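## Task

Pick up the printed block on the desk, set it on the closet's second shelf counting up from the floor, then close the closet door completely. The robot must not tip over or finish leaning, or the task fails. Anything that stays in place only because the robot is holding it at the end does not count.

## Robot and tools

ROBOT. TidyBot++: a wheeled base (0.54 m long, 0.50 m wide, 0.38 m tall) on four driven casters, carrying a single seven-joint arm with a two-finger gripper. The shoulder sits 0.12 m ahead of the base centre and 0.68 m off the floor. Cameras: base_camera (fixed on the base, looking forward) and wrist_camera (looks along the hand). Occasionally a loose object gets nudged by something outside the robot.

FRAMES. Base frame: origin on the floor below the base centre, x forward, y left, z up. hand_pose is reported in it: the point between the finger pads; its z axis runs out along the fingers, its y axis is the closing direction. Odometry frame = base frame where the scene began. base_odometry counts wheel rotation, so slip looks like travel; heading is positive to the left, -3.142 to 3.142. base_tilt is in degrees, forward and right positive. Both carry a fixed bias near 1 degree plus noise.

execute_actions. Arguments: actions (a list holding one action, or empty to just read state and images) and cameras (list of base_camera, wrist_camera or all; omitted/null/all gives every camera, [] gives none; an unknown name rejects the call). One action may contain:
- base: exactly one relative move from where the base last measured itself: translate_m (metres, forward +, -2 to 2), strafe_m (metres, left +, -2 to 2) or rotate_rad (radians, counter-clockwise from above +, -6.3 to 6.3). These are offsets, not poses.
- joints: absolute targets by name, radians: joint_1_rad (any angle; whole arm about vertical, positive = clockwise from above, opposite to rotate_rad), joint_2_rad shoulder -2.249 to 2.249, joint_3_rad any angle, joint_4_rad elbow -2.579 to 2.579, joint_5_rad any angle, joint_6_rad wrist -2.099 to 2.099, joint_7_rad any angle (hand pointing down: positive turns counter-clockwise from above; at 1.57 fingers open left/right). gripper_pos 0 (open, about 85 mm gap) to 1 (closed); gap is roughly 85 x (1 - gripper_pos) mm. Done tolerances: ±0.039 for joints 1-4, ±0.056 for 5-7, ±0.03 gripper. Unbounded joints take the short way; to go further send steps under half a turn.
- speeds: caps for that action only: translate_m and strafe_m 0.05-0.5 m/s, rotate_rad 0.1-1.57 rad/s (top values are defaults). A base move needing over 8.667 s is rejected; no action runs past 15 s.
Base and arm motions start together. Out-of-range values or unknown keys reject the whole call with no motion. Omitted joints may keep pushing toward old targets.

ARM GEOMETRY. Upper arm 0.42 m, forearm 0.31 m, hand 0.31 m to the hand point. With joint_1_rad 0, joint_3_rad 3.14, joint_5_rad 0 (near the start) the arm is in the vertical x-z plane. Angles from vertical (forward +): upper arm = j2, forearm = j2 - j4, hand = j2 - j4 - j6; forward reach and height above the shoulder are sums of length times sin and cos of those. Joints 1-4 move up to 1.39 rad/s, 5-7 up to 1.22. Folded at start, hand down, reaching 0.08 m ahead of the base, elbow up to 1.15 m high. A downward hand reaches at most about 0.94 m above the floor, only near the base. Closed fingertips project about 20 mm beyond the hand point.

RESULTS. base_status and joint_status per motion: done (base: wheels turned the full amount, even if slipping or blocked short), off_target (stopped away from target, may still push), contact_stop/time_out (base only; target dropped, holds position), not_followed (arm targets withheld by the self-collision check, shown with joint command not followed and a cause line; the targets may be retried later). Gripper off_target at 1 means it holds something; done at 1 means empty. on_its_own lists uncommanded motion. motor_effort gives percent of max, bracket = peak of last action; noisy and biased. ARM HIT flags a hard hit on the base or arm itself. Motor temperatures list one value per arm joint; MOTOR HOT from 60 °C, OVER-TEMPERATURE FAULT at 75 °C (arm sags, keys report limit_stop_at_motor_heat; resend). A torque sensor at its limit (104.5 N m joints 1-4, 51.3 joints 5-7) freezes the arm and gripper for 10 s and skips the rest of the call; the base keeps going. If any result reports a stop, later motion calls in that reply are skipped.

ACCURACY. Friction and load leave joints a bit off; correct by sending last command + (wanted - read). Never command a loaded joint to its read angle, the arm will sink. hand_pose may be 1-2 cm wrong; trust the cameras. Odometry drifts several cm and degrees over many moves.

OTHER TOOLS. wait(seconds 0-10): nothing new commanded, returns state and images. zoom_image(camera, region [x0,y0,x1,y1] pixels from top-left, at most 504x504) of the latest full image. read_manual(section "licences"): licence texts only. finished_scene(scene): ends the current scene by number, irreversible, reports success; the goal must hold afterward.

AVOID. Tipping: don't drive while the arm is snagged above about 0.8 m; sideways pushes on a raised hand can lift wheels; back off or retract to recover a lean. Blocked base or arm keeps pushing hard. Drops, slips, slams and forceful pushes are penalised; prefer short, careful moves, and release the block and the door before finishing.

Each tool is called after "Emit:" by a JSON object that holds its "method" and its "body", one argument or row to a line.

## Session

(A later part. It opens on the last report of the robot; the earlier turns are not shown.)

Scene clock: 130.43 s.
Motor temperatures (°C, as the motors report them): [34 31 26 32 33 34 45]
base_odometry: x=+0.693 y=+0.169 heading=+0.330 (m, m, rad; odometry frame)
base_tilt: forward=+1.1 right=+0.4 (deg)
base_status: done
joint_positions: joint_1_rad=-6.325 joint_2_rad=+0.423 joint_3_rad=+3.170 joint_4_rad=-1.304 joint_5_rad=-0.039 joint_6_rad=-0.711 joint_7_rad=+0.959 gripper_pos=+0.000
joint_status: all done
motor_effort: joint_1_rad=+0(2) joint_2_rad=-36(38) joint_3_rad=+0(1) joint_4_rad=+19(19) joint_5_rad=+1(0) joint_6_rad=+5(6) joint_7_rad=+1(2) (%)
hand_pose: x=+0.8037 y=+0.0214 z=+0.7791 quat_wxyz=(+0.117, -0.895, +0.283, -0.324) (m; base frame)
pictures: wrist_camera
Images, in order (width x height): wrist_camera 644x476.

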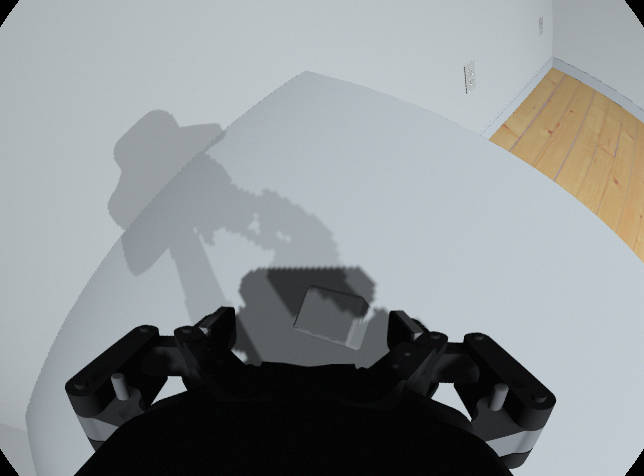

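Emit:
{"method": "execute_actions", "body": {
  "actions": [
    {"joints":{"joint_2_rad":0.475,"joint_1_rad":-0.02}}
  ],
  "cameras": ["wrist_camera"]
}}

Emit:
{"method": "execute_actions", "body": {
  "actions": [
    {"joints":{"gripper_pos":1}}
  ],
  "cameras": ["wrist_camera"]
}}

Scene clock: 135.40 s.
Motor temperatures (°C, as the motors report them): [34 31 26 32 33 34 45]
base_odometry: x=+0.693 y=+0.169 heading=+0.330 (m, m, rad; odometry frame)
base_tilt: forward=+1.1 right=+0.4 (deg)
base_status: not commanded
joint_positions: joint_1_rad=-6.320 joint_2_rad=+0.461 joint_3_rad=+3.170 joint_4_rad=-1.301 joint_5_rad=-0.039 joint_6_rad=-0.711 joint_7_rad=+0.959 gripper_pos=+0.000
joint_status: all done
motor_effort: joint_1_rad=+0(1) joint_2_rad=-36(38) joint_3_rad=+0(0) joint_4_rad=+19(19) joint_5_rad=+1(0) joint_6_rad=+5(5) joint_7_rad=+1(1) (%)
hand_pose: x=+0.8079 y=+0.0181 z=+0.7544 quat_wxyz=(+0.111, -0.900, +0.287, -0.309) (m; base frame)
pictures: wrist_camera
Images, in order (width x height): wrist_camera 644x476.

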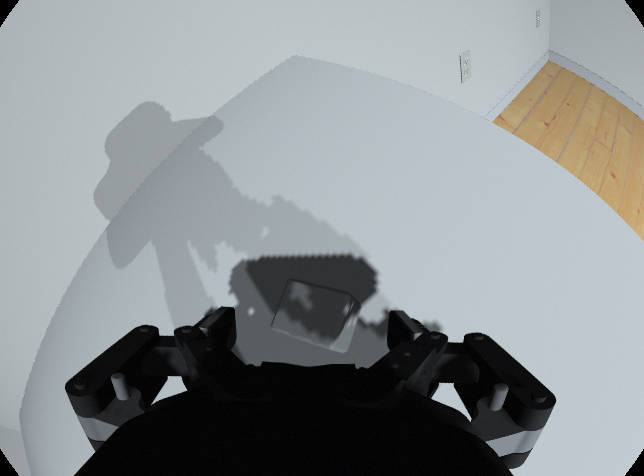

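Scene clock: 137.23 s.
Motor temperatures (°C, as the motors report them): [34 31 26 32 33 34 45]
base_odometry: x=+0.693 y=+0.169 heading=+0.330 (m, m, rad; odometry frame)
base_tilt: forward=+1.1 right=+0.4 (deg)
base_status: not commanded
joint_positions: joint_1_rad=-6.320 joint_2_rad=+0.461 joint_3_rad=+3.170 joint_4_rad=-1.289 joint_5_rad=-0.039 joint_6_rad=-0.711 joint_7_rad=+0.959 gripper_pos=+0.604
joint_status: gripper_pos off_target (ended at +0.604, target +1.000)
motor_effort: joint_1_rad=+0(1) joint_2_rad=-37(38) joint_3_rad=+0(0) joint_4_rad=+19(19) joint_5_rad=+1(0) joint_6_rad=+5(5) joint_7_rad=+1(1) (%)
hand_pose: x=+0.8116 y=+0.0182 z=+0.7611 quat_wxyz=(+0.113, -0.898, +0.286, -0.315) (m; base frame)
pictures: wrist_camera
Images, in order (width x height): wrist_camera 644x476.

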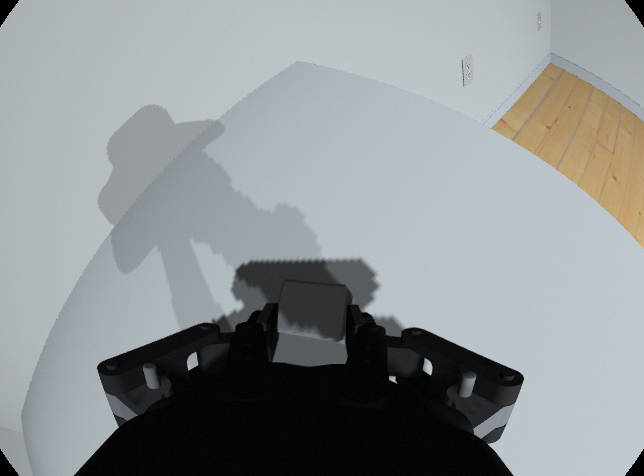

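Emit:
{"method": "execute_actions", "body": {
  "actions": [
    {"joints":{"joint_2_rad":0.25}}
  ],
  "cameras": []
}}

Emit:
{"method": "execute_actions", "body": {
  "actions": [
    {"base":{"translate_m":-1.6},"joints":{"joint_6_rad":-0.35}}
  ],
  "cameras": []
}}

Emit:
{"method": "execute_actions", "body": {
  "actions": [
    {"base":{"rotate_rad":-3.14}}
  ],
  "cameras": []
}}

Emit:
{"method": "execute_actions", "body": {
  "actions": [
    {"base":{"translate_m":0.4},"joints":{"joint_7_rad":1.4}}
  ]
}}

Scene clock: 145.13 s.
Motor temperatures (°C, as the motors report them): [34 32 26 32 33 33 45]
base_odometry: x=+0.693 y=+0.169 heading=+0.330 (m, m, rad; odometry frame)
base_tilt: forward=+1.1 right=+0.4 (deg)
base_status: not commanded
joint_positions: joint_1_rad=-6.320 joint_2_rad=+0.246 joint_3_rad=+3.170 joint_4_rad=-1.299 joint_5_rad=-0.039 joint_6_rad=-0.711 joint_7_rad=+0.959 gripper_pos=+0.604
joint_status: all done
motor_effort: joint_1_rad=+0(0) joint_2_rad=-30(40) joint_3_rad=+0(0) joint_4_rad=+20(21) joint_5_rad=+1(0) joint_6_rad=+6(7) joint_7_rad=+1(1) (%)
hand_pose: x=+0.7770 y=+0.0169 z=+0.9012 quat_wxyz=(+0.145, -0.861, +0.274, -0.404) (m; base frame)
pictures: none
No camera images: the call's "cameras" was empty. Leave "cameras" out to get every camera's image.

Scene clock: 149.83 s.
Motor temperatures (°C, as the motors report them): [34 32 26 32 33 33 45]
base_odometry: x=-0.821 y=-0.350 heading=+0.330 (m, m, rad; odometry frame)
base_tilt: forward=+1.1 right=+0.4 (deg)
base_status: done
joint_positions: joint_1_rad=-6.318 joint_2_rad=+0.252 joint_3_rad=+3.170 joint_4_rad=-1.296 joint_5_rad=-0.039 joint_6_rad=-0.370 joint_7_rad=+0.959 gripper_pos=+0.604
joint_status: all done
motor_effort: joint_1_rad=+0(4) joint_2_rad=-32(36) joint_3_rad=+0(3) joint_4_rad=+21(22) joint_5_rad=+1(0) joint_6_rad=+8(8) joint_7_rad=+1(1) (%)
hand_pose: x=+0.8311 y=+0.0132 z=+0.9908 quat_wxyz=(+0.188, -0.779, +0.252, -0.543) (m; base frame)
pictures: none
No camera images: the call's "cameras" was empty. Leave "cameras" out to get every camera's image.

Scene clock: 153.20 s.
Motor temperatures (°C, as the motors report them): [34 32 26 32 33 34 45]
base_odometry: x=-0.821 y=-0.350 heading=-2.809 (m, m, rad; odometry frame)
base_tilt: forward=+1.1 right=+0.4 (deg)
base_status: done
joint_positions: joint_1_rad=-6.305 joint_2_rad=+0.254 joint_3_rad=+3.174 joint_4_rad=-1.296 joint_5_rad=-0.039 joint_6_rad=-0.370 joint_7_rad=+0.959 gripper_pos=+0.604
joint_status: not commanded
motor_effort: joint_1_rad=+0(6) joint_2_rad=-32(36) joint_3_rad=+0(5) joint_4_rad=+20(21) joint_5_rad=+1(1) joint_6_rad=+8(8) joint_7_rad=+1(1) (%)
hand_pose: x=+0.8318 y=+0.0017 z=+0.9895 quat_wxyz=(+0.183, -0.777, +0.258, -0.544) (m; base frame)
pictures: none
No camera images: the call's "cameras" was empty. Leave "cameras" out to get every camera's image.

Scene clock: 155.37 s.
Motor temperatures (°C, as the motors report them): [34 32 26 32 33 34 45]
base_odometry: x=-1.200 y=-0.480 heading=-2.810 (m, m, rad; odometry frame)
base_tilt: forward=+1.1 right=+0.4 (deg)
base_status: done
joint_positions: joint_1_rad=-6.305 joint_2_rad=+0.256 joint_3_rad=+3.174 joint_4_rad=-1.296 joint_5_rad=-0.039 joint_6_rad=-0.370 joint_7_rad=+1.391 gripper_pos=+0.604
joint_status: all done
motor_effort: joint_1_rad=+0(1) joint_2_rad=-33(36) joint_3_rad=+0(1) joint_4_rad=+21(21) joint_5_rad=+0(1) joint_6_rad=+8(8) joint_7_rad=+1(2) (%)
hand_pose: x=+0.8326 y=+0.0017 z=+0.9873 quat_wxyz=(+0.062, -0.815, +0.086, -0.569) (m; base frame)
pictures: base_camera, wrist_camera
Images, in order (width x height): base_camera 644x364, wrist_camera 644x476.

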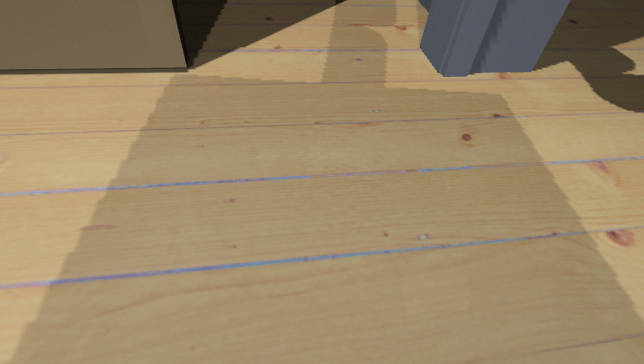

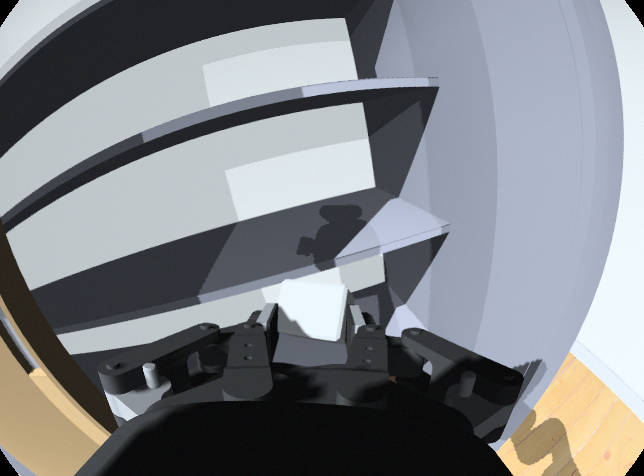

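Emit:
{"method": "execute_actions", "body": {
  "actions": [
    {"base":{"translate_m":0.42},"joints":{"joint_2_rad":0.33,"joint_7_rad":1.25}}
  ]
}}

Scene clock: 160.53 s.
Motor temperatures (°C, as the motors report them): [34 32 26 32 33 34 45]
base_odometry: x=-1.597 y=-0.616 heading=-2.810 (m, m, rad; odometry frame)
base_tilt: forward=+1.1 right=+0.4 (deg)
base_status: done
joint_positions: joint_1_rad=-6.305 joint_2_rad=+0.327 joint_3_rad=+3.174 joint_4_rad=-1.299 joint_5_rad=-0.039 joint_6_rad=-0.370 joint_7_rad=+1.273 gripper_pos=+0.604
joint_status: all done
motor_effort: joint_1_rad=+1(2) joint_2_rad=-35(37) joint_3_rad=+0(1) joint_4_rad=+21(22) joint_5_rad=+1(0) joint_6_rad=+8(8) joint_7_rad=+1(1) (%)
hand_pose: x=+0.8520 y=+0.0021 z=+0.9347 quat_wxyz=(+0.089, -0.829, +0.137, -0.535) (m; base frame)
pictures: base_camera, wrist_camera
Images, in order (width x height): base_camera 644x364, wrist_camera 644x476.

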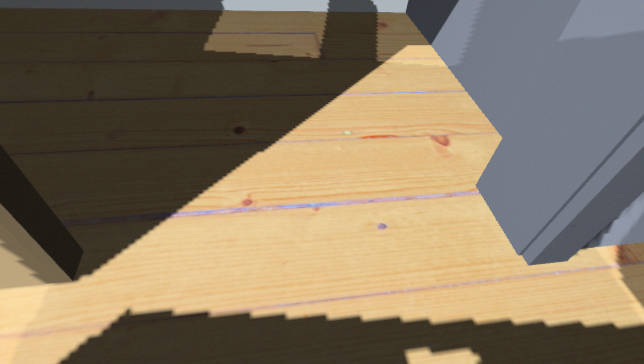

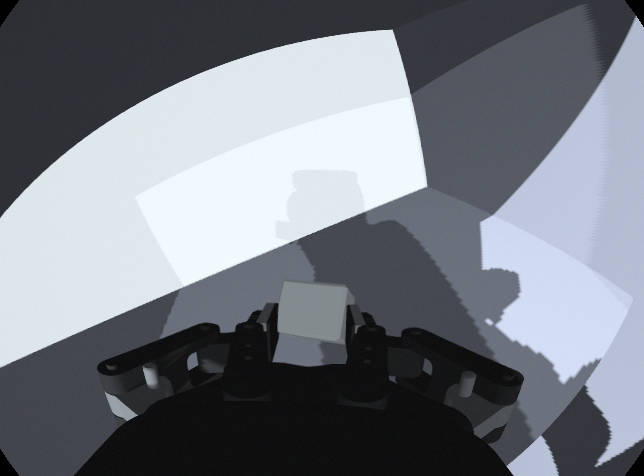

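Already over the shelf. Lower.

Emit:
{"method": "execute_actions", "body": {
  "actions": [
    {"joints":{"joint_6_rad":-0.65}}
  ],
  "cameras": ["wrist_camera"]
}}

Emit:
{"method": "execute_actions", "body": {
  "actions": [
    {"joints":{"joint_6_rad":-0.75}}
  ],
  "cameras": ["wrist_camera"]
}}

Scene clock: 165.03 s.
Motor temperatures (°C, as the motors report them): [34 32 26 32 33 34 45]
base_odometry: x=-1.597 y=-0.616 heading=-2.810 (m, m, rad; odometry frame)
base_tilt: forward=+1.1 right=+0.4 (deg)
base_status: not commanded
joint_positions: joint_1_rad=-6.305 joint_2_rad=+0.323 joint_3_rad=+3.174 joint_4_rad=-1.295 joint_5_rad=-0.039 joint_6_rad=-0.606 joint_7_rad=+1.273 gripper_pos=+0.604
joint_status: all done
motor_effort: joint_1_rad=+0(0) joint_2_rad=-32(36) joint_3_rad=+0(0) joint_4_rad=+19(21) joint_5_rad=+0(0) joint_6_rad=+6(7) joint_7_rad=+1(1) (%)
hand_pose: x=+0.8140 y=+0.0043 z=+0.8770 quat_wxyz=(+0.076, -0.885, +0.144, -0.436) (m; base frame)
pictures: wrist_camera
Images, in order (width x height): wrist_camera 644x476.

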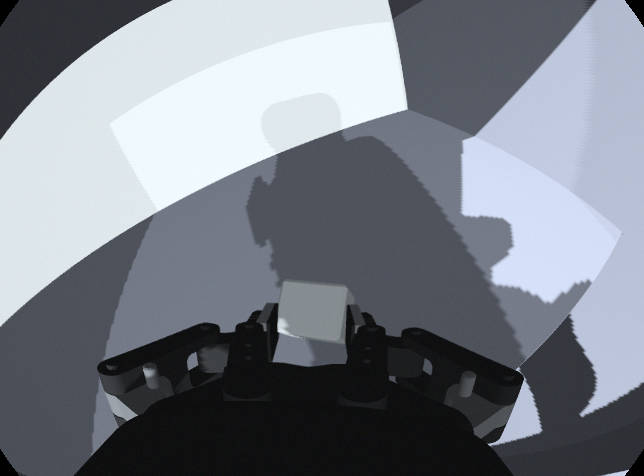

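Scene clock: 165.67 s.
Motor temperatures (°C, as the motors report them): [34 32 26 32 33 34 45]
base_odometry: x=-1.597 y=-0.616 heading=-2.810 (m, m, rad; odometry frame)
base_tilt: forward=+1.1 right=+0.4 (deg)
base_status: not commanded
joint_positions: joint_1_rad=-6.305 joint_2_rad=+0.310 joint_3_rad=+3.174 joint_4_rad=-1.276 joint_5_rad=-0.039 joint_6_rad=-0.689 joint_7_rad=+1.273 gripper_pos=+0.604
joint_status: joint_6_rad off_target (ended at -0.689, target -0.750)
motor_effort: joint_1_rad=+0(0) joint_2_rad=-26(33) joint_3_rad=+0(0) joint_4_rad=+15(19) joint_5_rad=+0(1) joint_6_rad=+3(6) joint_7_rad=+1(1) (%)
hand_pose: x=+0.7991 y=+0.0051 z=+0.8763 quat_wxyz=(+0.074, -0.896, +0.145, -0.414) (m; base frame)
pictures: wrist_camera
Images, in order (width x height): wrist_camera 644x476.

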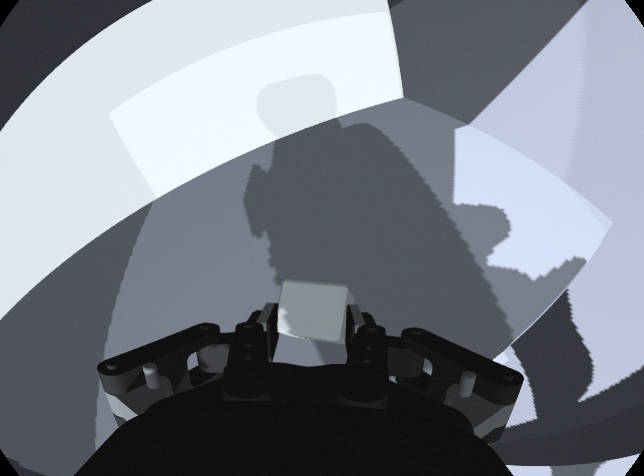

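Emit:
{"method": "execute_actions", "body": {
  "actions": [
    {"base":{"translate_m":0.05},"joints":{"joint_6_rad":-0.62},"speeds":{"translate_m":0.05}}
  ],
  "cameras": []
}}

Emit:
{"method": "execute_actions", "body": {
  "actions": [
    {"joints":{"gripper_pos":0}}
  ],
  "cameras": []
}}

Emit:
{"method": "execute_actions", "body": {
  "actions": [
    {"base":{"translate_m":-0.45},"joints":{"joint_2_rad":0.27}}
  ],
  "cameras": ["wrist_camera"]
}}

Emit:
{"method": "execute_actions", "body": {
  "actions": [
    {"joints":{"joint_2_rad":-0.4,"joint_4_rad":-2.11,"joint_6_rad":0.16,"joint_7_rad":3.15,"gripper_pos":1}}
  ],
  "cameras": []
}}

Emit:
{"method": "execute_actions", "body": {
  "actions": [
    {"base":{"strafe_m":0.25}}
  ],
  "cameras": []
}}

Emit:
{"method": "execute_actions", "body": {
  "actions": [
    {"base":{"translate_m":0.14}}
  ]
}}

Scene clock: 176.17 s.
Motor temperatures (°C, as the motors report them): [34 32 26 32 33 34 45]
base_odometry: x=-1.644 y=-0.633 heading=-2.811 (m, m, rad; odometry frame)
base_tilt: forward=+1.1 right=+0.4 (deg)
base_status: done
joint_positions: joint_1_rad=-6.305 joint_2_rad=+0.314 joint_3_rad=+3.174 joint_4_rad=-1.287 joint_5_rad=-0.039 joint_6_rad=-0.649 joint_7_rad=+1.273 gripper_pos=+0.604
joint_status: all done
motor_effort: joint_1_rad=+0(2) joint_2_rad=-30(34) joint_3_rad=+0(1) joint_4_rad=+18(20) joint_5_rad=+0(1) joint_6_rad=+5(6) joint_7_rad=+1(1) (%)
hand_pose: x=+0.8059 y=+0.0047 z=+0.8767 quat_wxyz=(+0.075, -0.891, +0.144, -0.425) (m; base frame)
pictures: none
No camera images: the call's "cameras" was empty. Leave "cameras" out to get every camera's image.

Scene clock: 177.27 s.
Motor temperatures (°C, as the motors report them): [34 32 26 32 33 34 45]
base_odometry: x=-1.644 y=-0.633 heading=-2.811 (m, m, rad; odometry frame)
base_tilt: forward=+1.1 right=+0.4 (deg)
base_status: not commanded
joint_positions: joint_1_rad=-6.305 joint_2_rad=+0.315 joint_3_rad=+3.174 joint_4_rad=-1.292 joint_5_rad=-0.039 joint_6_rad=-0.649 joint_7_rad=+1.273 gripper_pos=+0.000
joint_status: all done
motor_effort: joint_1_rad=+0(0) joint_2_rad=-33(33) joint_3_rad=+0(0) joint_4_rad=+20(20) joint_5_rad=+0(0) joint_6_rad=+6(7) joint_7_rad=+1(0) (%)
hand_pose: x=+0.8051 y=+0.0047 z=+0.8733 quat_wxyz=(+0.074, -0.892, +0.145, -0.422) (m; base frame)
pictures: none
No camera images: the call's "cameras" was empty. Leave "cameras" out to get every camera's image.

Scene clock: 179.67 s.
Motor temperatures (°C, as the motors report them): [34 32 26 32 33 34 45]
base_odometry: x=-1.219 y=-0.487 heading=-2.811 (m, m, rad; odometry frame)
base_tilt: forward=+1.1 right=+0.4 (deg)
base_status: done
joint_positions: joint_1_rad=-6.305 joint_2_rad=+0.274 joint_3_rad=+3.173 joint_4_rad=-1.294 joint_5_rad=-0.039 joint_6_rad=-0.649 joint_7_rad=+1.273 gripper_pos=+0.000
joint_status: all done
motor_effort: joint_1_rad=+0(5) joint_2_rad=-32(37) joint_3_rad=+0(4) joint_4_rad=+19(21) joint_5_rad=+0(2) joint_6_rad=+7(7) joint_7_rad=+1(1) (%)
hand_pose: x=+0.7962 y=+0.0047 z=+0.9000 quat_wxyz=(+0.078, -0.883, +0.143, -0.439) (m; base frame)
pictures: wrist_camera
Images, in order (width x height): wrist_camera 644x476.

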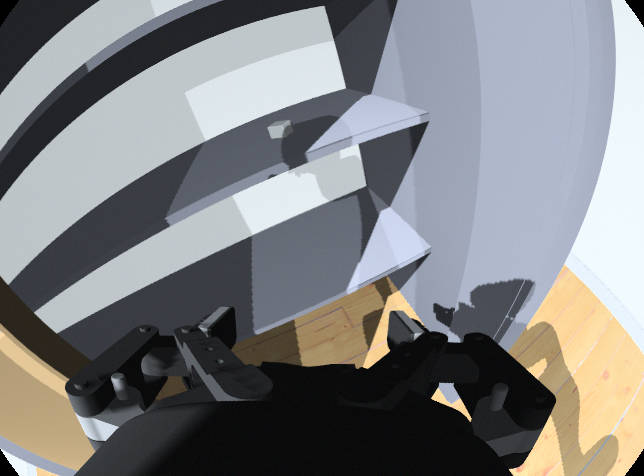

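Scene clock: 182.03 s.
Motor temperatures (°C, as the motors report them): [34 32 26 32 33 34 45]
base_odometry: x=-1.219 y=-0.487 heading=-2.811 (m, m, rad; odometry frame)
base_tilt: forward=+1.1 right=+0.4 (deg)
base_status: not commanded
joint_positions: joint_1_rad=-6.305 joint_2_rad=-0.387 joint_3_rad=+3.173 joint_4_rad=-2.100 joint_5_rad=-0.039 joint_6_rad=+0.118 joint_7_rad=+3.126 gripper_pos=+0.999
joint_status: all done
motor_effort: joint_1_rad=+0(0) joint_2_rad=-8(32) joint_3_rad=+0(1) joint_4_rad=+21(21) joint_5_rad=+1(0) joint_6_rad=+8(9) joint_7_rad=+1(1) (%)
hand_pose: x=+0.5828 y=-0.0077 z=+1.0198 quat_wxyz=(-0.481, -0.525, -0.486, -0.507) (m; base frame)
pictures: none
No camera images: the call's "cameras" was empty. Leave "cameras" out to get every camera's image.

Scene clock: 183.80 s.
Motor temperatures (°C, as the motors report them): [34 32 26 32 33 34 45]
base_odometry: x=-1.137 y=-0.723 heading=-2.811 (m, m, rad; odometry frame)
base_tilt: forward=+1.1 right=+0.4 (deg)
base_status: done
joint_positions: joint_1_rad=-6.305 joint_2_rad=-0.387 joint_3_rad=+3.172 joint_4_rad=-2.100 joint_5_rad=-0.039 joint_6_rad=+0.119 joint_7_rad=+3.126 gripper_pos=+0.999
joint_status: not commanded
motor_effort: joint_1_rad=+0(1) joint_2_rad=-8(9) joint_3_rad=+0(3) joint_4_rad=+21(22) joint_5_rad=+1(1) joint_6_rad=+8(8) joint_7_rad=+0(1) (%)
hand_pose: x=+0.5828 y=-0.0066 z=+1.0197 quat_wxyz=(-0.480, -0.525, -0.486, -0.507) (m; base frame)
pictures: none
No camera images: the call's "cameras" was empty. Leave "cameras" out to get every camera's image.

Scene clock: 185.23 s.
Motor temperatures (°C, as the motors report them): [34 32 26 32 33 34 45]
base_odometry: x=-1.270 y=-0.769 heading=-2.811 (m, m, rad; odometry frame)
base_tilt: forward=+1.1 right=+0.4 (deg)
base_status: done
joint_positions: joint_1_rad=-6.305 joint_2_rad=-0.390 joint_3_rad=+3.172 joint_4_rad=-2.101 joint_5_rad=-0.039 joint_6_rad=+0.120 joint_7_rad=+3.126 gripper_pos=+0.999
joint_status: not commanded
motor_effort: joint_1_rad=+0(0) joint_2_rad=-7(11) joint_3_rad=+0(1) joint_4_rad=+21(21) joint_5_rad=+1(1) joint_6_rad=+8(9) joint_7_rad=+1(1) (%)
hand_pose: x=+0.5818 y=-0.0067 z=+1.0206 quat_wxyz=(-0.481, -0.524, -0.486, -0.508) (m; base frame)
pictures: base_camera, wrist_camera
Images, in order (width x height): base_camera 644x364, wrist_camera 644x476.

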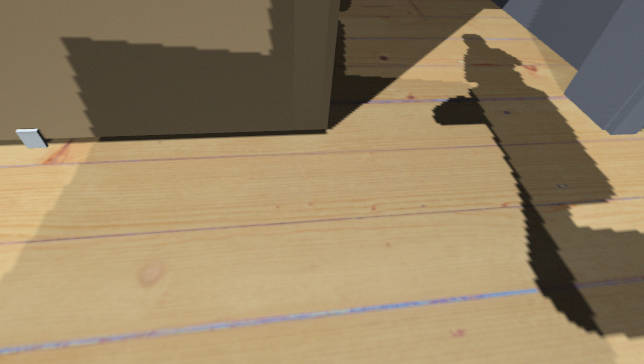

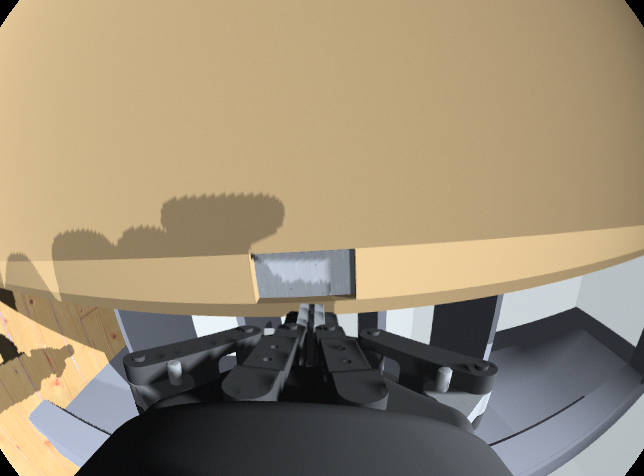

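Emit:
{"method": "execute_actions", "body": {
  "actions": [
    {"base":{"strafe_m":0.03}}
  ],
  "cameras": []
}}

Emit:
{"method": "execute_actions", "body": {
  "actions": [
    {"base":{"translate_m":0.068},"speeds":{"translate_m":0.05}}
  ],
  "cameras": ["wrist_camera"]
}}

Emit:
{"method": "execute_actions", "body": {
  "actions": [
    {"base":{"strafe_m":-0.2},"speeds":{"strafe_m":0.08}}
  ]
}}

Scene clock: 191.53 s.
Motor temperatures (°C, as the motors report them): [34 32 26 32 33 34 45]
base_odometry: x=-1.260 y=-0.798 heading=-2.811 (m, m, rad; odometry frame)
base_tilt: forward=+1.1 right=+0.4 (deg)
base_status: done
joint_positions: joint_1_rad=-6.305 joint_2_rad=-0.390 joint_3_rad=+3.171 joint_4_rad=-2.101 joint_5_rad=-0.039 joint_6_rad=+0.120 joint_7_rad=+3.126 gripper_pos=+0.999
joint_status: not commanded
motor_effort: joint_1_rad=+0(1) joint_2_rad=-7(9) joint_3_rad=+0(3) joint_4_rad=+21(21) joint_5_rad=+1(1) joint_6_rad=+8(8) joint_7_rad=+1(1) (%)
hand_pose: x=+0.5818 y=-0.0062 z=+1.0206 quat_wxyz=(-0.481, -0.524, -0.486, -0.508) (m; base frame)
pictures: none
No camera images: the call's "cameras" was empty. Leave "cameras" out to get every camera's image.

Scene clock: 193.43 s.
Motor temperatures (°C, as the motors report them): [34 32 26 32 33 34 45]
base_odometry: x=-1.324 y=-0.820 heading=-2.811 (m, m, rad; odometry frame)
base_tilt: forward=+1.1 right=+0.4 (deg)
base_status: done
joint_positions: joint_1_rad=-6.305 joint_2_rad=-0.448 joint_3_rad=+3.171 joint_4_rad=-2.141 joint_5_rad=-0.039 joint_6_rad=+0.120 joint_7_rad=+3.126 gripper_pos=+0.999
joint_status: not commanded
motor_effort: joint_1_rad=-2(2) joint_2_rad=+5(8) joint_3_rad=-1(2) joint_4_rad=+26(29) joint_5_rad=+1(1) joint_6_rad=+12(13) joint_7_rad=+1(0) (%)
hand_pose: x=+0.5603 y=-0.0063 z=+1.0225 quat_wxyz=(-0.485, -0.519, -0.481, -0.514) (m; base frame)
pictures: wrist_camera
Images, in order (width x height): wrist_camera 644x476.

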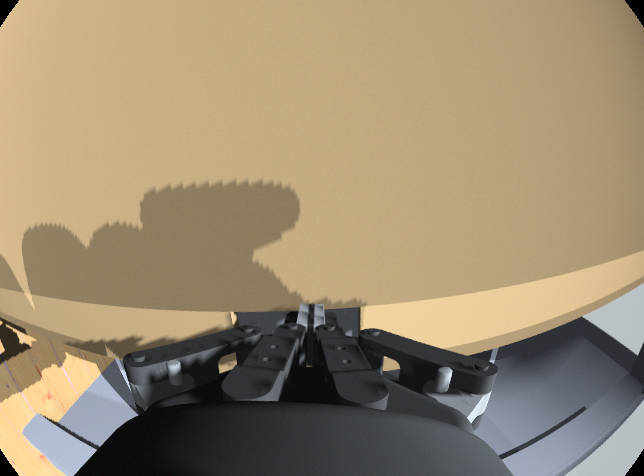

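Scene clock: 196.47 s.
Motor temperatures (°C, as the motors report them): [34 32 26 32 33 34 45]
base_odometry: x=-1.389 y=-0.631 heading=-2.811 (m, m, rad; odometry frame)
base_tilt: forward=+1.1 right=+0.4 (deg)
base_status: done
joint_positions: joint_1_rad=-6.316 joint_2_rad=-0.411 joint_3_rad=+3.167 joint_4_rad=-2.112 joint_5_rad=-0.039 joint_6_rad=+0.120 joint_7_rad=+3.126 gripper_pos=+0.999
joint_status: not commanded
motor_effort: joint_1_rad=+0(10) joint_2_rad=-7(9) joint_3_rad=+0(12) joint_4_rad=+21(27) joint_5_rad=+1(1) joint_6_rad=+8(12) joint_7_rad=+1(0) (%)
hand_pose: x=+0.5743 y=+0.0011 z=+1.0235 quat_wxyz=(-0.480, -0.517, -0.488, -0.514) (m; base frame)
pictures: base_camera, wrist_camera
Images, in order (width x height): base_camera 644x364, wrist_camera 644x476.

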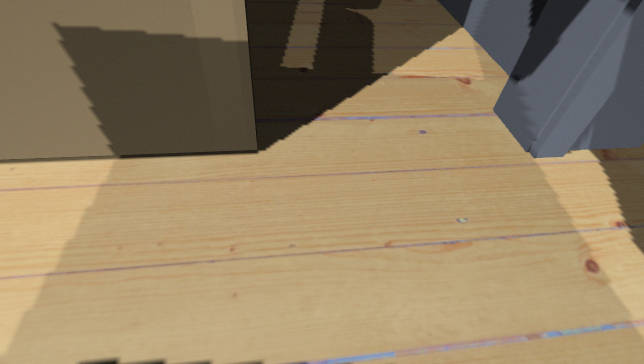

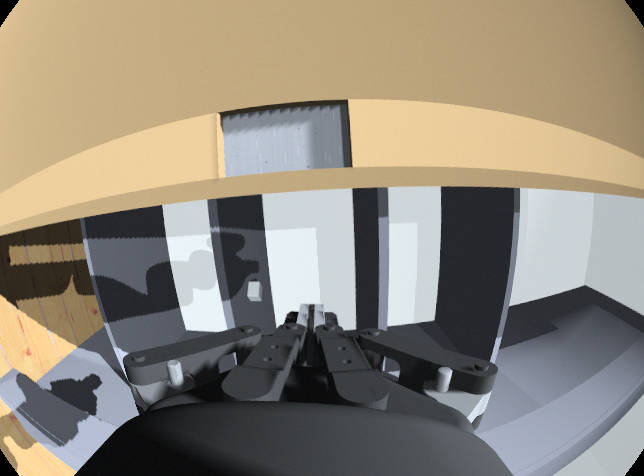

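Emit:
{"method": "execute_actions", "body": {
  "actions": [
    {"base":{"translate_m":-0.04}}
  ],
  "cameras": []
}}

Emit:
{"method": "execute_actions", "body": {
  "actions": [
    {"base":{"rotate_rad":0.06}}
  ],
  "cameras": []
}}

Emit:
{"method": "execute_actions", "body": {
  "actions": [
    {"base":{"strafe_m":0.095}}
  ]
}}

Scene clock: 205.47 s.
Motor temperatures (°C, as the motors report them): [34 32 26 32 33 34 45]
base_odometry: x=-1.351 y=-0.617 heading=-2.810 (m, m, rad; odometry frame)
base_tilt: forward=+1.1 right=+0.4 (deg)
base_status: done
joint_positions: joint_1_rad=-6.316 joint_2_rad=-0.409 joint_3_rad=+3.167 joint_4_rad=-2.112 joint_5_rad=-0.039 joint_6_rad=+0.120 joint_7_rad=+3.126 gripper_pos=+0.999
joint_status: not commanded
motor_effort: joint_1_rad=+0(1) joint_2_rad=-6(9) joint_3_rad=+0(1) joint_4_rad=+20(22) joint_5_rad=+0(0) joint_6_rad=+8(8) joint_7_rad=+1(1) (%)
hand_pose: x=+0.5750 y=+0.0011 z=+1.0226 quat_wxyz=(-0.479, -0.518, -0.488, -0.514) (m; base frame)
pictures: none
No camera images: the call's "cameras" was empty. Leave "cameras" out to get every camera's image.

Scene clock: 206.13 s.
Motor temperatures (°C, as the motors report them): [34 32 26 32 33 34 45]
base_odometry: x=-1.351 y=-0.617 heading=-2.750 (m, m, rad; odometry frame)
base_tilt: forward=+1.1 right=+0.4 (deg)
base_status: done
joint_positions: joint_1_rad=-6.316 joint_2_rad=-0.409 joint_3_rad=+3.167 joint_4_rad=-2.112 joint_5_rad=-0.039 joint_6_rad=+0.120 joint_7_rad=+3.126 gripper_pos=+0.999
joint_status: not commanded
motor_effort: joint_1_rad=+0(1) joint_2_rad=-7(8) joint_3_rad=+0(3) joint_4_rad=+21(21) joint_5_rad=+1(0) joint_6_rad=+8(8) joint_7_rad=+1(1) (%)
hand_pose: x=+0.5750 y=+0.0010 z=+1.0226 quat_wxyz=(-0.479, -0.518, -0.488, -0.514) (m; base frame)
pictures: none
No camera images: the call's "cameras" was empty. Leave "cameras" out to get every camera's image.

Scene clock: 207.37 s.
Motor temperatures (°C, as the motors report them): [34 32 26 32 33 34 45]
base_odometry: x=-1.315 y=-0.705 heading=-2.750 (m, m, rad; odometry frame)
base_tilt: forward=+1.1 right=+0.4 (deg)
base_status: done
joint_positions: joint_1_rad=-6.316 joint_2_rad=-0.409 joint_3_rad=+3.167 joint_4_rad=-2.112 joint_5_rad=-0.039 joint_6_rad=+0.121 joint_7_rad=+3.126 gripper_pos=+0.999
joint_status: not commanded
motor_effort: joint_1_rad=+0(1) joint_2_rad=-7(8) joint_3_rad=+0(3) joint_4_rad=+21(22) joint_5_rad=+1(0) joint_6_rad=+8(8) joint_7_rad=+1(1) (%)
hand_pose: x=+0.5750 y=+0.0010 z=+1.0227 quat_wxyz=(-0.479, -0.518, -0.488, -0.514) (m; base frame)
pictures: base_camera, wrist_camera
Images, in order (width x height): base_camera 644x364, wrist_camera 644x476.

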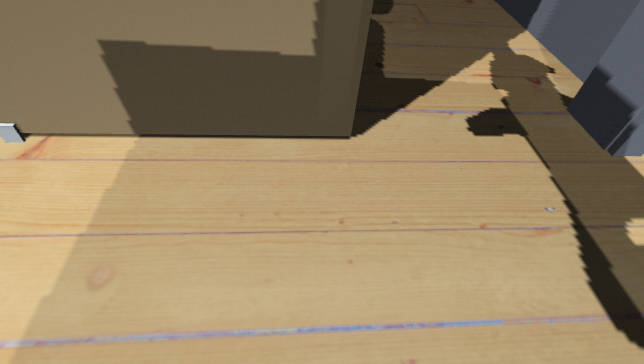

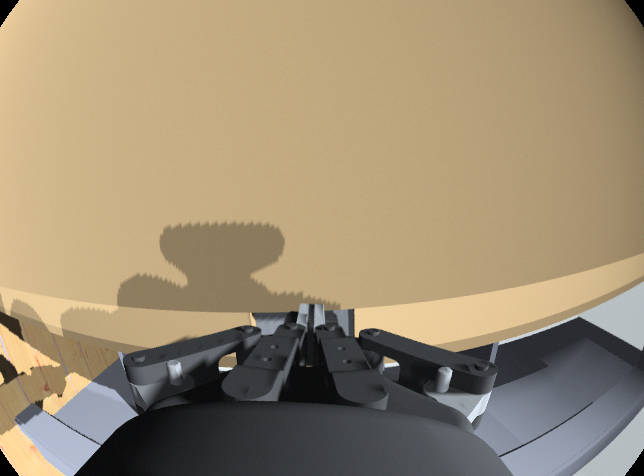

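Emit:
{"method": "execute_actions", "body": {
  "actions": [
    {"base":{"strafe_m":-0.018}}
  ],
  "cameras": []
}}

Emit:
{"method": "execute_actions", "body": {
  "actions": [
    {"base":{"translate_m":0.075},"speeds":{"translate_m":0.05}}
  ],
  "cameras": ["wrist_camera"]
}}

Emit:
{"method": "execute_actions", "body": {
  "actions": [
    {"base":{"strafe_m":-0.45},"speeds":{"strafe_m":0.08}}
  ]
}}

Scene clock: 211.93 s.
Motor temperatures (°C, as the motors report them): [34 32 26 32 33 34 45]
base_odometry: x=-1.322 y=-0.688 heading=-2.750 (m, m, rad; odometry frame)
base_tilt: forward=+1.1 right=+0.4 (deg)
base_status: done
joint_positions: joint_1_rad=-6.316 joint_2_rad=-0.409 joint_3_rad=+3.171 joint_4_rad=-2.112 joint_5_rad=-0.039 joint_6_rad=+0.121 joint_7_rad=+3.126 gripper_pos=+0.999
joint_status: not commanded
motor_effort: joint_1_rad=+0(1) joint_2_rad=-6(8) joint_3_rad=+0(3) joint_4_rad=+21(21) joint_5_rad=+0(1) joint_6_rad=+8(8) joint_7_rad=+1(1) (%)
hand_pose: x=+0.5751 y=-0.0013 z=+1.0227 quat_wxyz=(-0.480, -0.519, -0.487, -0.513) (m; base frame)
pictures: none
No camera images: the call's "cameras" was empty. Leave "cameras" out to get every camera's image.

Scene clock: 213.97 s.
Motor temperatures (°C, as the motors report them): [34 32 26 32 33 34 45]
base_odometry: x=-1.391 y=-0.717 heading=-2.750 (m, m, rad; odometry frame)
base_tilt: forward=+1.1 right=+0.4 (deg)
base_status: done
joint_positions: joint_1_rad=-6.314 joint_2_rad=-0.467 joint_3_rad=+3.173 joint_4_rad=-2.150 joint_5_rad=-0.039 joint_6_rad=+0.121 joint_7_rad=+3.126 gripper_pos=+0.999
joint_status: not commanded
motor_effort: joint_1_rad=+0(4) joint_2_rad=+7(14) joint_3_rad=+0(4) joint_4_rad=+27(31) joint_5_rad=+1(1) joint_6_rad=+13(14) joint_7_rad=+1(0) (%)
hand_pose: x=+0.5538 y=-0.0034 z=+1.0253 quat_wxyz=(-0.485, -0.515, -0.480, -0.519) (m; base frame)
pictures: wrist_camera
Images, in order (width x height): wrist_camera 644x476.

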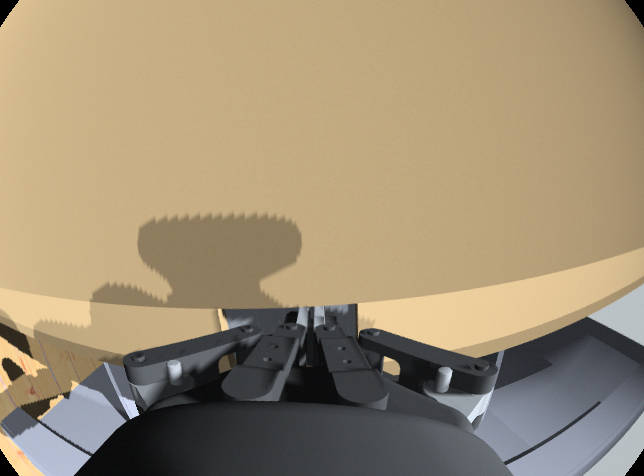

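Scene clock: 220.23 s.
Motor temperatures (°C, as the motors report them): [34 32 26 32 33 34 45]
base_odometry: x=-1.563 y=-0.301 heading=-2.750 (m, m, rad; odometry frame)
base_tilt: forward=+1.1 right=+0.4 (deg)
base_status: done
joint_positions: joint_1_rad=-6.337 joint_2_rad=-0.420 joint_3_rad=+3.137 joint_4_rad=-2.113 joint_5_rad=-0.039 joint_6_rad=+0.124 joint_7_rad=+3.126 gripper_pos=+0.999
joint_status: not commanded
motor_effort: joint_1_rad=+4(11) joint_2_rad=-7(9) joint_3_rad=+4(14) joint_4_rad=+21(28) joint_5_rad=+0(1) joint_6_rad=+8(13) joint_7_rad=+1(1) (%)
hand_pose: x=+0.5699 y=+0.0267 z=+1.0286 quat_wxyz=(-0.474, -0.499, -0.500, -0.526) (m; base frame)
pictures: base_camera, wrist_camera
Images, in order (width x height): base_camera 644x364, wrist_camera 644x476.

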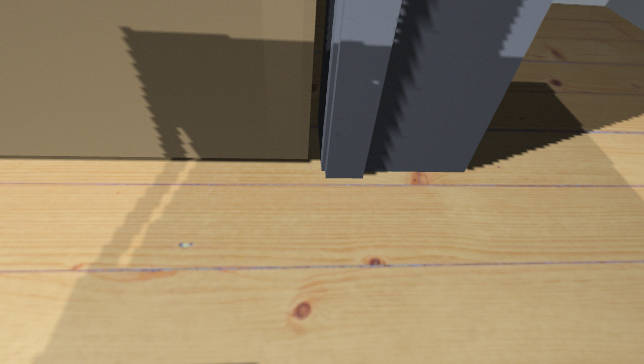

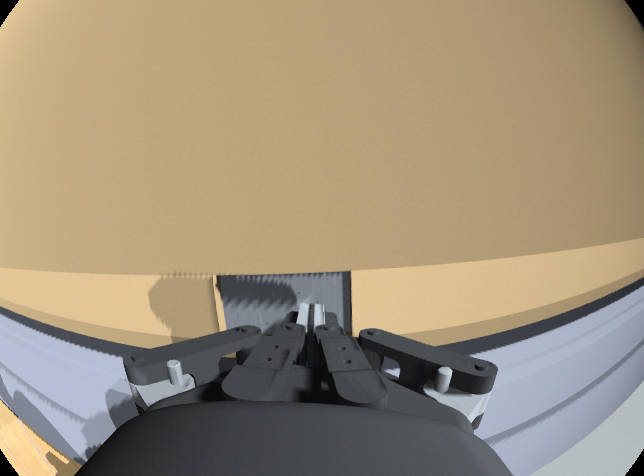

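Emit:
{"method": "execute_actions", "body": {
  "actions": [
    {"base":{"translate_m":0.02},"speeds":{"translate_m":0.05}}
  ],
  "cameras": []
}}

Emit:
{"method": "execute_actions", "body": {
  "actions": [
    {"base":{"strafe_m":-0.06},"speeds":{"strafe_m":0.05}}
  ]
}}

Emit:
{"method": "execute_actions", "body": {
  "actions": [
    {"base":{"translate_m":-0.3},"joints":{"joint_7_rad":1.57}}
  ]
}}

Scene clock: 225.40 s.
Motor temperatures (°C, as the motors report them): [34 32 26 32 33 34 45]
base_odometry: x=-1.581 y=-0.309 heading=-2.750 (m, m, rad; odometry frame)
base_tilt: forward=+1.1 right=+0.4 (deg)
base_status: done
joint_positions: joint_1_rad=-6.337 joint_2_rad=-0.450 joint_3_rad=+3.136 joint_4_rad=-2.133 joint_5_rad=-0.039 joint_6_rad=+0.124 joint_7_rad=+3.126 gripper_pos=+0.999
joint_status: not commanded
motor_effort: joint_1_rad=+5(8) joint_2_rad=+6(9) joint_3_rad=+7(10) joint_4_rad=+26(28) joint_5_rad=+0(0) joint_6_rad=+12(13) joint_7_rad=+1(1) (%)
hand_pose: x=+0.5588 y=+0.0264 z=+1.0293 quat_wxyz=(-0.476, -0.497, -0.497, -0.529) (m; base frame)
pictures: none
No camera images: the call's "cameras" was empty. Leave "cameras" out to get every camera's image.

Scene clock: 227.10 s.
Motor temperatures (°C, as the motors report them): [34 32 26 32 33 34 45]
base_odometry: x=-1.604 y=-0.253 heading=-2.750 (m, m, rad; odometry frame)
base_tilt: forward=+1.1 right=+0.4 (deg)
base_status: done
joint_positions: joint_1_rad=-6.358 joint_2_rad=-0.439 joint_3_rad=+3.091 joint_4_rad=-2.124 joint_5_rad=-0.039 joint_6_rad=+0.124 joint_7_rad=+3.126 gripper_pos=+0.999
joint_status: not commanded
motor_effort: joint_1_rad=+12(15) joint_2_rad=+0(7) joint_3_rad=+15(19) joint_4_rad=+22(26) joint_5_rad=-1(2) joint_6_rad=+9(12) joint_7_rad=+1(1) (%)
hand_pose: x=+0.5593 y=+0.0607 z=+1.0292 quat_wxyz=(-0.464, -0.477, -0.518, -0.538) (m; base frame)
pictures: base_camera, wrist_camera
Images, in order (width x height): base_camera 644x364, wrist_camera 644x476.

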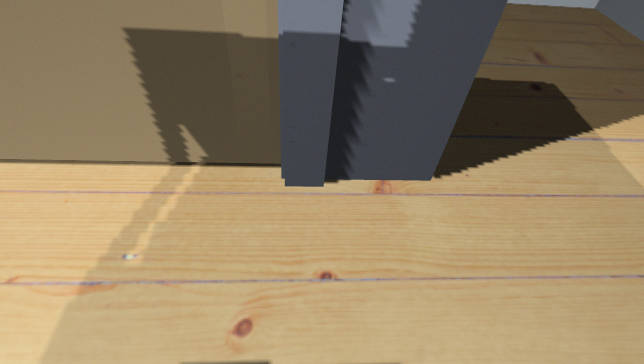

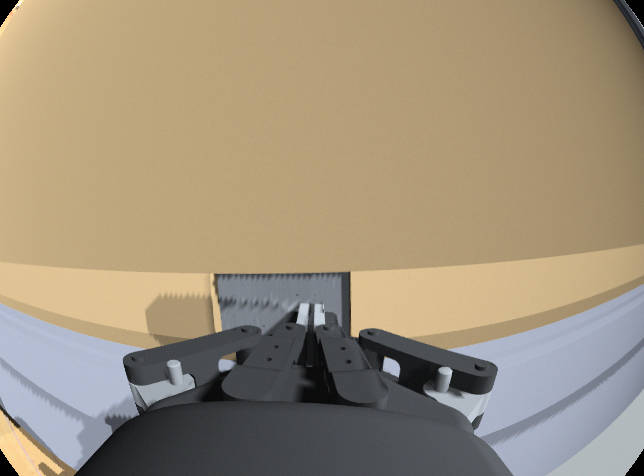

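Scene clock: 229.00 s.
Motor temperatures (°C, as the motors report them): [34 32 26 32 33 34 45]
base_odometry: x=-1.327 y=-0.139 heading=-2.749 (m, m, rad; odometry frame)
base_tilt: forward=+1.1 right=+0.4 (deg)
base_status: done
joint_positions: joint_1_rad=-6.320 joint_2_rad=-0.404 joint_3_rad=+3.166 joint_4_rad=-2.108 joint_5_rad=-0.039 joint_6_rad=+0.125 joint_7_rad=+1.579 gripper_pos=+0.999
joint_status: all done
motor_effort: joint_1_rad=+0(14) joint_2_rad=-7(11) joint_3_rad=+0(16) joint_4_rad=+21(22) joint_5_rad=+1(1) joint_6_rad=+8(9) joint_7_rad=+1(1) (%)
hand_pose: x=+0.5769 y=+0.0034 z=+1.0245 quat_wxyz=(+0.018, -0.710, +0.011, -0.704) (m; base frame)
pictures: base_camera, wrist_camera
Images, in order (width x height): base_camera 644x364, wrist_camera 644x476.

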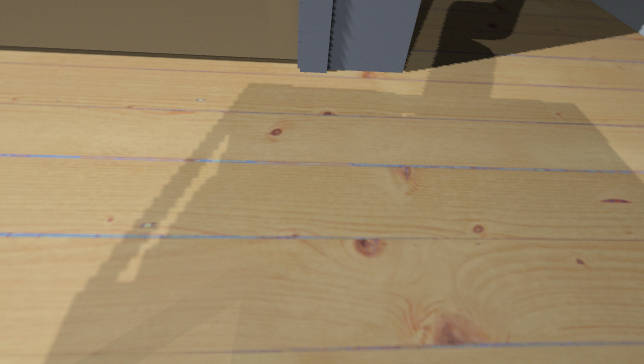

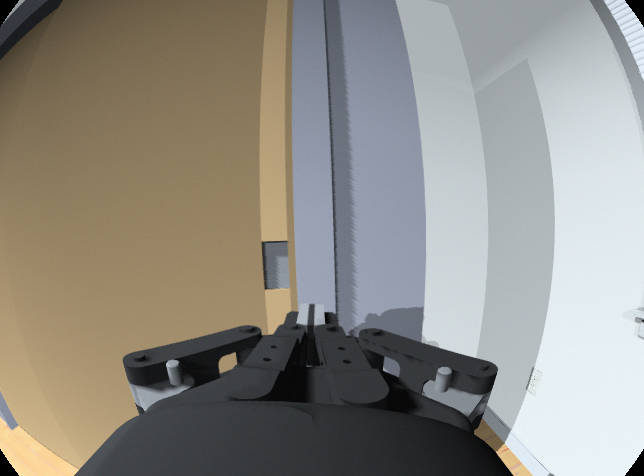

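Emit:
{"method": "finished_scene", "body": {
  "scene": 1
}}

The scene is finished: the task was done.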